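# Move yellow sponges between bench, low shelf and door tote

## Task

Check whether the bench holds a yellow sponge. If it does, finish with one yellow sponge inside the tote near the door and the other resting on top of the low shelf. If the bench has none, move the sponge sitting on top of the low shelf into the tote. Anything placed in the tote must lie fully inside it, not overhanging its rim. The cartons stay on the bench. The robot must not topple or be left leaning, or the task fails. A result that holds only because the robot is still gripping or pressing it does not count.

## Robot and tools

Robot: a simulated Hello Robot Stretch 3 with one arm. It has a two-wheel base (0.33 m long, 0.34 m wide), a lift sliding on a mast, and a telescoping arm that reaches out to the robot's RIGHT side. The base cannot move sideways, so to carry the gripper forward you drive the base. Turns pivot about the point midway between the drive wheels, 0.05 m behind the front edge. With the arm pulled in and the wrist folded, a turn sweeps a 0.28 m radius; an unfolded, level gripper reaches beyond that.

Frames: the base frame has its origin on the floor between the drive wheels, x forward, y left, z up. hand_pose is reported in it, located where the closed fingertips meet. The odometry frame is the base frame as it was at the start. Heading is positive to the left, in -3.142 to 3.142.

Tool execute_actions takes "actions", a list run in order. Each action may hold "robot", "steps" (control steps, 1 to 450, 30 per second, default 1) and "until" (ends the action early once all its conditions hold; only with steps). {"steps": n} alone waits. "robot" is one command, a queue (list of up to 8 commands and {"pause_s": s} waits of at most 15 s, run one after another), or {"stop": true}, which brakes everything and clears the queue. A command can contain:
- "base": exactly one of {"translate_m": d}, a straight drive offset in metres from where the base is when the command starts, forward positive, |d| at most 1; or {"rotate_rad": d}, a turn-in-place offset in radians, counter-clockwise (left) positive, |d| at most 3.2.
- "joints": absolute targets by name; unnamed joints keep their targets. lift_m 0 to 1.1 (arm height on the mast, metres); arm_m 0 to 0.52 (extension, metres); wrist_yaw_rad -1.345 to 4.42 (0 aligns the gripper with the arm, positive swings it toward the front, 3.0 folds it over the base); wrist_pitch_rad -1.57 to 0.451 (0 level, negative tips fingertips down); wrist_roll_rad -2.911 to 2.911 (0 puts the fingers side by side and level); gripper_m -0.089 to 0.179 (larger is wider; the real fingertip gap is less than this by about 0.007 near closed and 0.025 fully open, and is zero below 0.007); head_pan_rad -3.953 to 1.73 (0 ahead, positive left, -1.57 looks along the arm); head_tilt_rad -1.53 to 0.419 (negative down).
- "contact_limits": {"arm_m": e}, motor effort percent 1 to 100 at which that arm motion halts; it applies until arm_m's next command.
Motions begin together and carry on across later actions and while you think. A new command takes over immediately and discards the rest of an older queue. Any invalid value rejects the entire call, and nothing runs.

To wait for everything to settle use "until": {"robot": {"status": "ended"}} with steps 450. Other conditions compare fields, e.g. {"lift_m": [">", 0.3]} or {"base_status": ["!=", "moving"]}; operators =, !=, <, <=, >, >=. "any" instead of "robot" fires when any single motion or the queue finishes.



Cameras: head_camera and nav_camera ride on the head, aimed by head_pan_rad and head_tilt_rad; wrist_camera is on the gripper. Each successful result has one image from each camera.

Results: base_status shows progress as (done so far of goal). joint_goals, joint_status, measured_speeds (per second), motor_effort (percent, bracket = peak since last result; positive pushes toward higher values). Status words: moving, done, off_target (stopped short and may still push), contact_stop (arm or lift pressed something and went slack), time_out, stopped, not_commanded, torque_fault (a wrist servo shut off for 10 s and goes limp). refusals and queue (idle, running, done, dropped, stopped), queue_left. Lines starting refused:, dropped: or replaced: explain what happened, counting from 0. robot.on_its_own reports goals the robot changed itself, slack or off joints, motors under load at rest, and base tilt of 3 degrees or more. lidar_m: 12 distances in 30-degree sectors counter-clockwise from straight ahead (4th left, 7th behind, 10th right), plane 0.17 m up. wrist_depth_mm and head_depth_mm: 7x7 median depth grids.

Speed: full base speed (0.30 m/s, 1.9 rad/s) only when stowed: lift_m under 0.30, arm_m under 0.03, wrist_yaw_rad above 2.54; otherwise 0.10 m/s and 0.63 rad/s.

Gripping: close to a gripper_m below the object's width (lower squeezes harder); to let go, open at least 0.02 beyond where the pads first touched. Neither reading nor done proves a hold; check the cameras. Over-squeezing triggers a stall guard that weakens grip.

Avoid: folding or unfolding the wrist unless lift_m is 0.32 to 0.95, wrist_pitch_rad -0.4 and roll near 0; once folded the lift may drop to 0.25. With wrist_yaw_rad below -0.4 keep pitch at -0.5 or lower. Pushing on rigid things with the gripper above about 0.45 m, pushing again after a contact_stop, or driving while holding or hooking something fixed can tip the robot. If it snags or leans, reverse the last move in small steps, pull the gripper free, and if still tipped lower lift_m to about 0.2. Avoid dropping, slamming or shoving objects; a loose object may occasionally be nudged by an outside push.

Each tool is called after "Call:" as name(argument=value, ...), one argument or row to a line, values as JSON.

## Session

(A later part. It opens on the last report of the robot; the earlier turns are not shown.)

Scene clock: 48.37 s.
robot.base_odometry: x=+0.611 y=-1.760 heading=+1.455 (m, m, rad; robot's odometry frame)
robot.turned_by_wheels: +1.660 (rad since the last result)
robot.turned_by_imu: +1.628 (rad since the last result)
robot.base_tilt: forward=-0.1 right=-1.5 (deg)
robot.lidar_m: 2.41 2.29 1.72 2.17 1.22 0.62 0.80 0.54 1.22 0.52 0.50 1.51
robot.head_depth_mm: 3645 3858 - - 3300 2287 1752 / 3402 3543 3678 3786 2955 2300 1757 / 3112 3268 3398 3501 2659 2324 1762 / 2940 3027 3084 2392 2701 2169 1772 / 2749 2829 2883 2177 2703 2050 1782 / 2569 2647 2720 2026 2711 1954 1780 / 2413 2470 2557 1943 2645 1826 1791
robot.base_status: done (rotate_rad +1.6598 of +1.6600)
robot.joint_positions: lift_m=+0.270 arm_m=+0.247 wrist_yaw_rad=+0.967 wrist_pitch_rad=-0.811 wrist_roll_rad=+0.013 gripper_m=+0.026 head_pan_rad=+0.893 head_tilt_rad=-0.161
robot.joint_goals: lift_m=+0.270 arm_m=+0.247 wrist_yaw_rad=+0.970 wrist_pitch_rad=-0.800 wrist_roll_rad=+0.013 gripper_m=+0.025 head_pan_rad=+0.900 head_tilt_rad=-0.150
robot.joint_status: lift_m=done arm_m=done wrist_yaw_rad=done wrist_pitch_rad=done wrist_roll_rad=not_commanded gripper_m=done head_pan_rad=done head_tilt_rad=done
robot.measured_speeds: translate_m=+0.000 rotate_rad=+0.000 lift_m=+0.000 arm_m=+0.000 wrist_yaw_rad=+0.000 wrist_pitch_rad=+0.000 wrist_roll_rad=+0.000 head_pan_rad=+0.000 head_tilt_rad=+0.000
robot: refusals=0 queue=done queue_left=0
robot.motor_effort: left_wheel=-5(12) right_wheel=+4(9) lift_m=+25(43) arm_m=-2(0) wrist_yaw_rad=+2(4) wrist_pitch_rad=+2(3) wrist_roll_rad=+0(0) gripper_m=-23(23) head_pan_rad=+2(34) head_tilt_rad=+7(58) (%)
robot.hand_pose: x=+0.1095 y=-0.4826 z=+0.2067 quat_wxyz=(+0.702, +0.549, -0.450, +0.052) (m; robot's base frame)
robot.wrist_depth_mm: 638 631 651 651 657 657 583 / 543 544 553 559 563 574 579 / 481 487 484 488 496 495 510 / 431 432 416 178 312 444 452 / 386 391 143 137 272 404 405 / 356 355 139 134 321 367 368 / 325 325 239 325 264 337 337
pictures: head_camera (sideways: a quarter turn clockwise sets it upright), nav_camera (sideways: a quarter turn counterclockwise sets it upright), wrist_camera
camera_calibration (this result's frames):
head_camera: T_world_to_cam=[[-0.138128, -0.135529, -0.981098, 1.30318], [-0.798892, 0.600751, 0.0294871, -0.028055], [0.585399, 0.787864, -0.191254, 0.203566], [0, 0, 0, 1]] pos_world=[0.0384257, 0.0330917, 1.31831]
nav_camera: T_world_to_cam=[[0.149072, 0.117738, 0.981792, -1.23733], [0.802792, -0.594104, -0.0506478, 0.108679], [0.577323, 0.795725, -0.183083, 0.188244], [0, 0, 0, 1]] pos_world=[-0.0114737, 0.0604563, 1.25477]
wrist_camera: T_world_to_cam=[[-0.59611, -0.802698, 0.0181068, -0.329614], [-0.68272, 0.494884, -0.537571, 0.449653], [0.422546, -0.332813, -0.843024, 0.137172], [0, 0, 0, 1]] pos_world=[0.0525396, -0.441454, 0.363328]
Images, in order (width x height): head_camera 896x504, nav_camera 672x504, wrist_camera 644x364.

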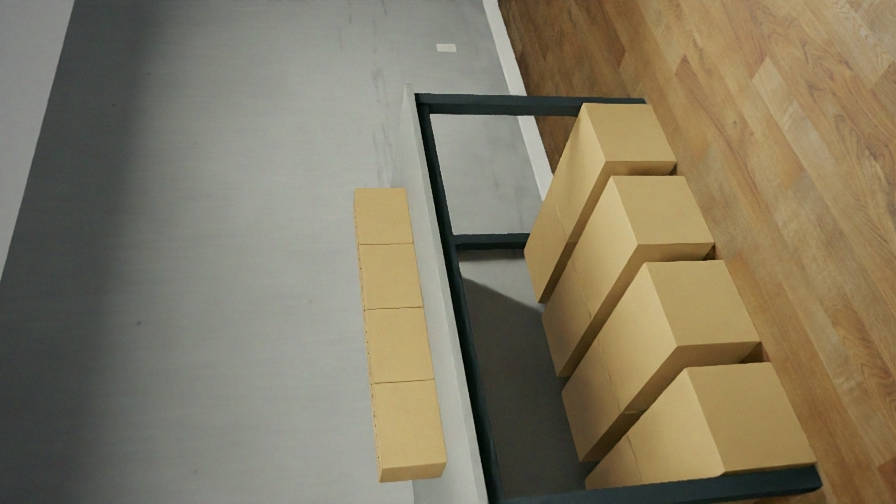

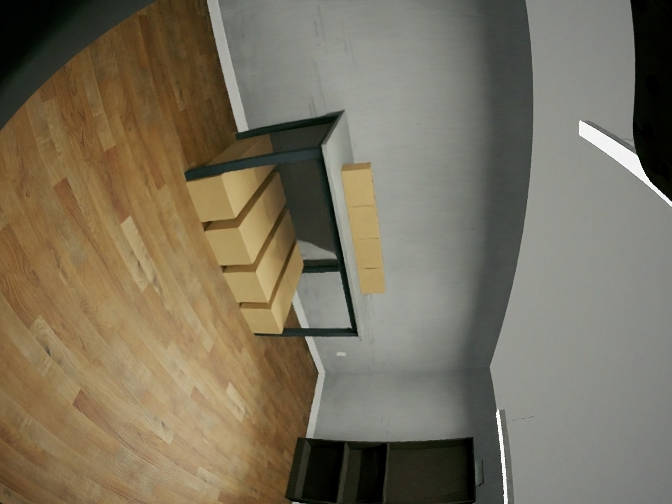

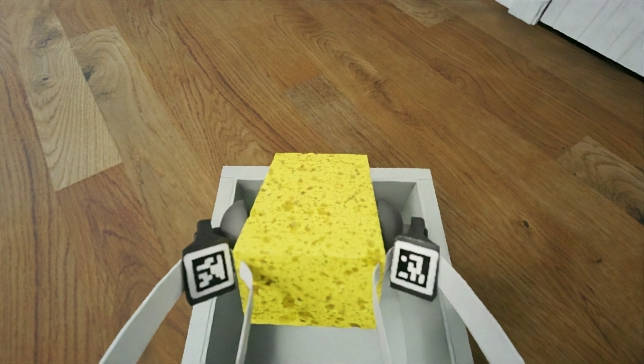

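Call:
execute_actions(
  actions=[
    {"robot":{"base":{"translate_m":-0.025},"joints":{"lift_m":0.118,"head_pan_rad":-1.3,"head_tilt_rad":-1.1}},"steps":300,"until":{"robot":{"status":"ended"}}},
  ],
)

Scene clock: 50.67 s.
robot.base_odometry: x=+0.608 y=-1.784 heading=+1.455 (m, m, rad; robot's odometry frame)
robot.turned_by_wheels: +0.000 (rad since the last result)
robot.turned_by_imu: +0.000 (rad since the last result)
robot.base_tilt: forward=+0.0 right=-1.7 (deg)
robot.lidar_m: 2.42 2.30 1.73 2.28 1.21 0.60 0.79 0.52 1.22 1.19 1.23 1.53
robot.head_depth_mm: 1209 1457 1507 1391 1287 1195 1120 / 1246 1507 1523 1401 1272 - - / 1282 1566 1531 1398 1267 1228 - / 1323 1615 1533 1356 1287 1217 1137 / 1399 1652 1539 1410 1301 1206 1126 / 1447 1667 1544 1425 1305 1214 1137 / 1500 1691 1559 1424 1309 1219 1137
robot.base_status: done (translate_m -0.0250 of -0.0250)
robot.joint_positions: lift_m=+0.118 arm_m=+0.247 wrist_yaw_rad=+0.967 wrist_pitch_rad=-0.811 wrist_roll_rad=+0.013 gripper_m=+0.026 head_pan_rad=-1.293 head_tilt_rad=-1.086
robot.joint_goals: lift_m=+0.118 arm_m=+0.247 wrist_yaw_rad=+0.970 wrist_pitch_rad=-0.800 wrist_roll_rad=+0.013 gripper_m=+0.025 head_pan_rad=-1.300 head_tilt_rad=-1.100
robot.joint_status: lift_m=done arm_m=done wrist_yaw_rad=done wrist_pitch_rad=done wrist_roll_rad=not_commanded gripper_m=done head_pan_rad=done head_tilt_rad=done
robot.measured_speeds: translate_m=+0.000 rotate_rad=+0.000 lift_m=+0.000 arm_m=+0.000 wrist_yaw_rad=+0.000 wrist_pitch_rad=+0.000 wrist_roll_rad=+0.000 head_pan_rad=+0.000 head_tilt_rad=+0.000
robot: refusals=0 queue=done queue_left=0
robot.motor_effort: left_wheel=-4(10) right_wheel=+4(5) lift_m=+25(27) arm_m=-2(1) wrist_yaw_rad=+2(2) wrist_pitch_rad=+3(3) wrist_roll_rad=+0(0) gripper_m=-23(23) head_pan_rad=-2(33) head_tilt_rad=-9(59) (%)
robot.hand_pose: x=+0.1094 y=-0.4826 z=+0.0547 quat_wxyz=(+0.702, +0.549, -0.450, +0.052) (m; robot's base frame)
robot.wrist_depth_mm: 365 178 188 188 187 375 390 / 314 155 219 220 213 154 333 / 124 155 256 267 245 133 295 / 114 156 244 178 244 131 256 / 114 156 143 137 181 131 107 / 114 146 140 134 202 130 95 / 115 170 188 188 188 121 88
pictures: head_camera (sideways: a quarter turn clockwise sets it upright), nav_camera (sideways: a quarter turn counterclockwise sets it upright), wrist_camera
camera_calibration (this result's frames):
head_camera: T_world_to_cam=[[-0.225046, 0.870907, -0.436893, 0.594301], [0.96166, 0.270661, 0.0441841, -0.0578805], [0.15673, -0.410199, -0.898428, 1.12614], [0, 0, 0, 1]] pos_world=[0.0129065, -0.0399748, 1.27396]
nav_camera: T_world_to_cam=[[0.205116, -0.872794, 0.442897, -0.535164], [-0.963951, -0.258511, -0.063007, 0.135473], [0.169486, -0.414007, -0.894356, 1.11603], [0, 0, 0, 1]] pos_world=[0.0512084, 0.0299788, 1.24369]
wrist_camera: T_world_to_cam=[[-0.596107, -0.8027, 0.0181139, -0.326861], [-0.68281, 0.494946, -0.5374, 0.367913], [0.422406, -0.332717, -0.843133, 0.00908736], [0, 0, 0, 1]] pos_world=[0.052532, -0.441445, 0.211299]
Images, in order (width x height): head_camera 896x504, nav_camera 672x504, wrist_camera 644x364.

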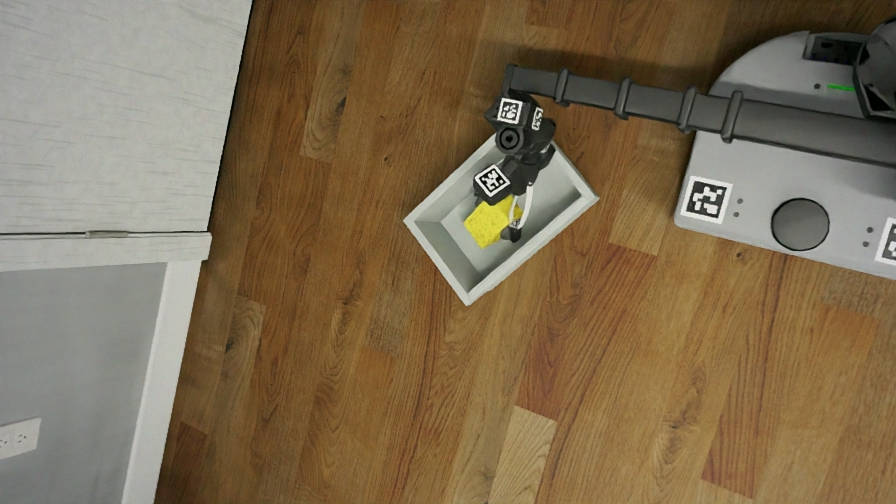

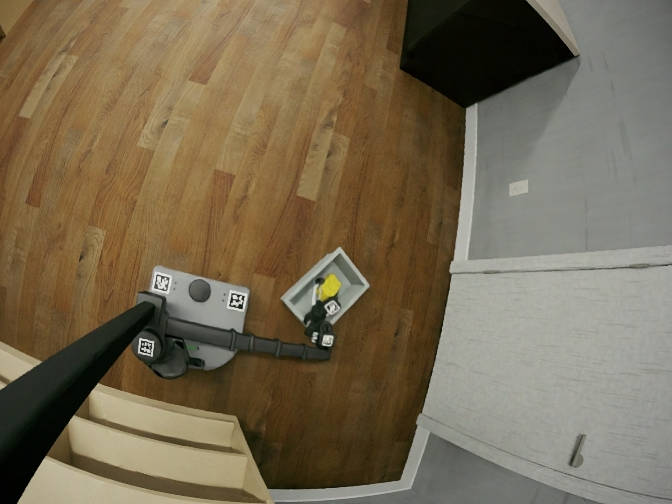

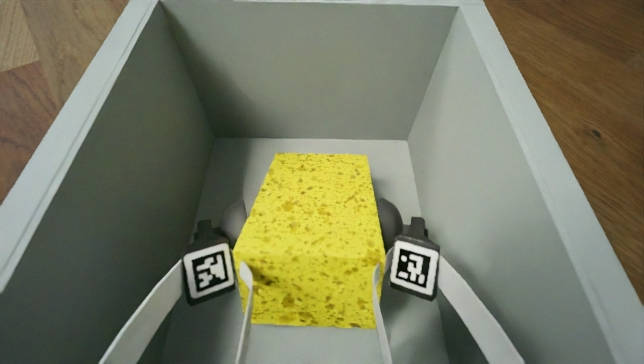

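Call:
execute_actions(
  actions=[
    {"robot":[{"joints":{"gripper_m":0.095}},{"joints":{"lift_m":0.25}}],"steps":400,"until":{"robot":{"status":"ended"}}},
  ],
)

Scene clock: 53.93 s.
robot.base_odometry: x=+0.608 y=-1.784 heading=+1.455 (m, m, rad; robot's odometry frame)
robot.turned_by_wheels: +0.000 (rad since the last result)
robot.turned_by_imu: +0.000 (rad since the last result)
robot.base_tilt: forward=+0.0 right=-1.6 (deg)
robot.lidar_m: 2.41 2.31 1.73 2.28 1.21 0.60 0.79 0.52 1.22 1.18 1.23 1.53
robot.head_depth_mm: 1207 1456 1518 1397 1286 1202 1128 / 1252 1510 1519 1415 1291 - - / 1286 1570 1524 1415 1284 1226 - / 1327 1612 1528 1369 1284 1219 1136 / 1404 1642 1544 1410 1295 1206 1128 / 1454 1662 1551 1417 1310 1215 1130 / 1493 1693 1553 1422 1313 1220 1131
robot.base_status: done (translate_m -0.0250 of -0.0250)
robot.joint_positions: lift_m=+0.250 arm_m=+0.247 wrist_yaw_rad=+0.967 wrist_pitch_rad=-0.811 wrist_roll_rad=+0.013 gripper_m=+0.095 head_pan_rad=-1.293 head_tilt_rad=-1.086
robot.joint_goals: lift_m=+0.250 arm_m=+0.247 wrist_yaw_rad=+0.970 wrist_pitch_rad=-0.800 wrist_roll_rad=+0.013 gripper_m=+0.095 head_pan_rad=-1.300 head_tilt_rad=-1.100
robot.joint_status: lift_m=done arm_m=done wrist_yaw_rad=done wrist_pitch_rad=done wrist_roll_rad=not_commanded gripper_m=done head_pan_rad=done head_tilt_rad=done
robot.measured_speeds: translate_m=+0.000 rotate_rad=+0.000 lift_m=+0.000 arm_m=+0.000 wrist_yaw_rad=+0.000 wrist_pitch_rad=+0.000 wrist_roll_rad=+0.000 head_pan_rad=+0.000 head_tilt_rad=+0.000
robot: refusals=0 queue=done queue_left=0
robot.motor_effort: left_wheel=-5(4) right_wheel=+3(4) lift_m=+44(46) arm_m=-2(2) wrist_yaw_rad=+3(2) wrist_pitch_rad=+2(2) wrist_roll_rad=+0(0) gripper_m=+0(96) head_pan_rad=-2(2) head_tilt_rad=-9(8) (%)
robot.hand_pose: x=+0.1094 y=-0.4826 z=+0.1860 quat_wxyz=(+0.702, +0.549, -0.450, +0.052) (m; robot's base frame)
robot.wrist_depth_mm: 586 598 604 607 627 627 590 / 516 519 522 530 531 539 544 / 451 454 458 463 465 466 476 / 404 407 319 334 349 420 423 / 363 369 361 370 361 378 380 / 334 340 329 297 331 346 349 / 309 208 297 290 251 318 316
pictures: head_camera (sideways: a quarter turn clockwise sets it upright), nav_camera (sideways: a quarter turn counterclockwise sets it upright), wrist_camera
camera_calibration (this result's frames):
head_camera: T_world_to_cam=[[-0.224971, 0.870926, -0.436893, 0.5943], [0.961683, 0.270579, 0.0441841, -0.0578807], [0.156695, -0.410212, -0.898428, 1.12614], [0, 0, 0, 1]] pos_world=[0.012903, -0.0399754, 1.27396]
nav_camera: T_world_to_cam=[[0.205041, -0.872812, 0.442897, -0.535163], [-0.963973, -0.258429, -0.063007, 0.135474], [0.169451, -0.414022, -0.894356, 1.11603], [0, 0, 0, 1]] pos_world=[0.051211, 0.0299749, 1.24369]
wrist_camera: T_world_to_cam=[[-0.596108, -0.8027, 0.0181139, -0.329237], [-0.682809, 0.494947, -0.5374, 0.438448], [0.422406, -0.332717, -0.843133, 0.119751], [0, 0, 0, 1]] pos_world=[0.052532, -0.441443, 0.342552]
Images, in order (width x height): head_camera 896x504, nav_camera 672x504, wrist_camera 644x364.

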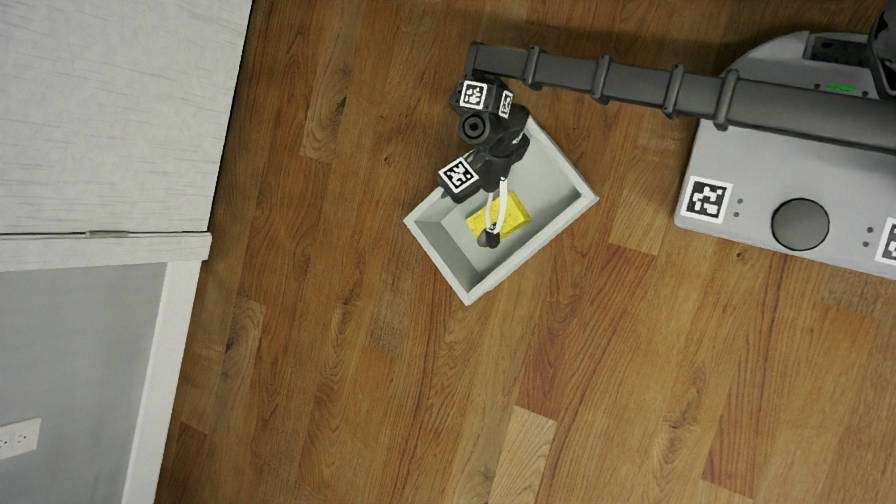

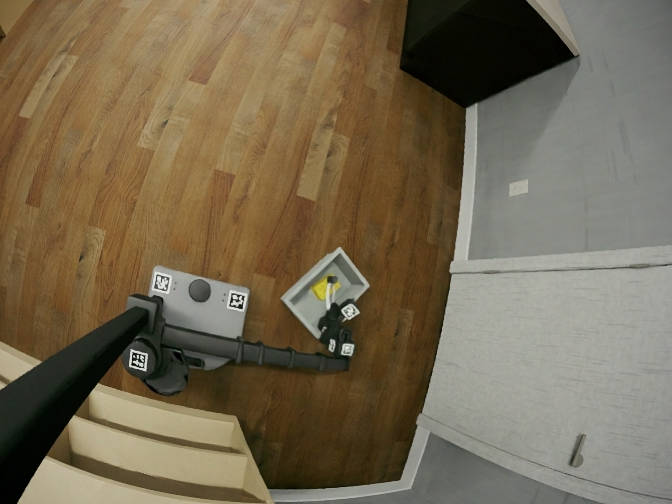

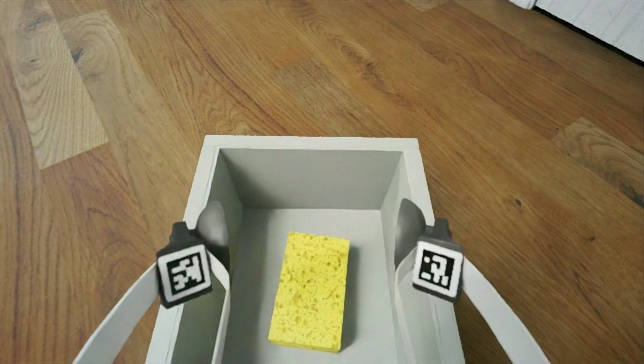

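Call:
finished_scene(
  scene=2,
)

The scene is finished: the task was done.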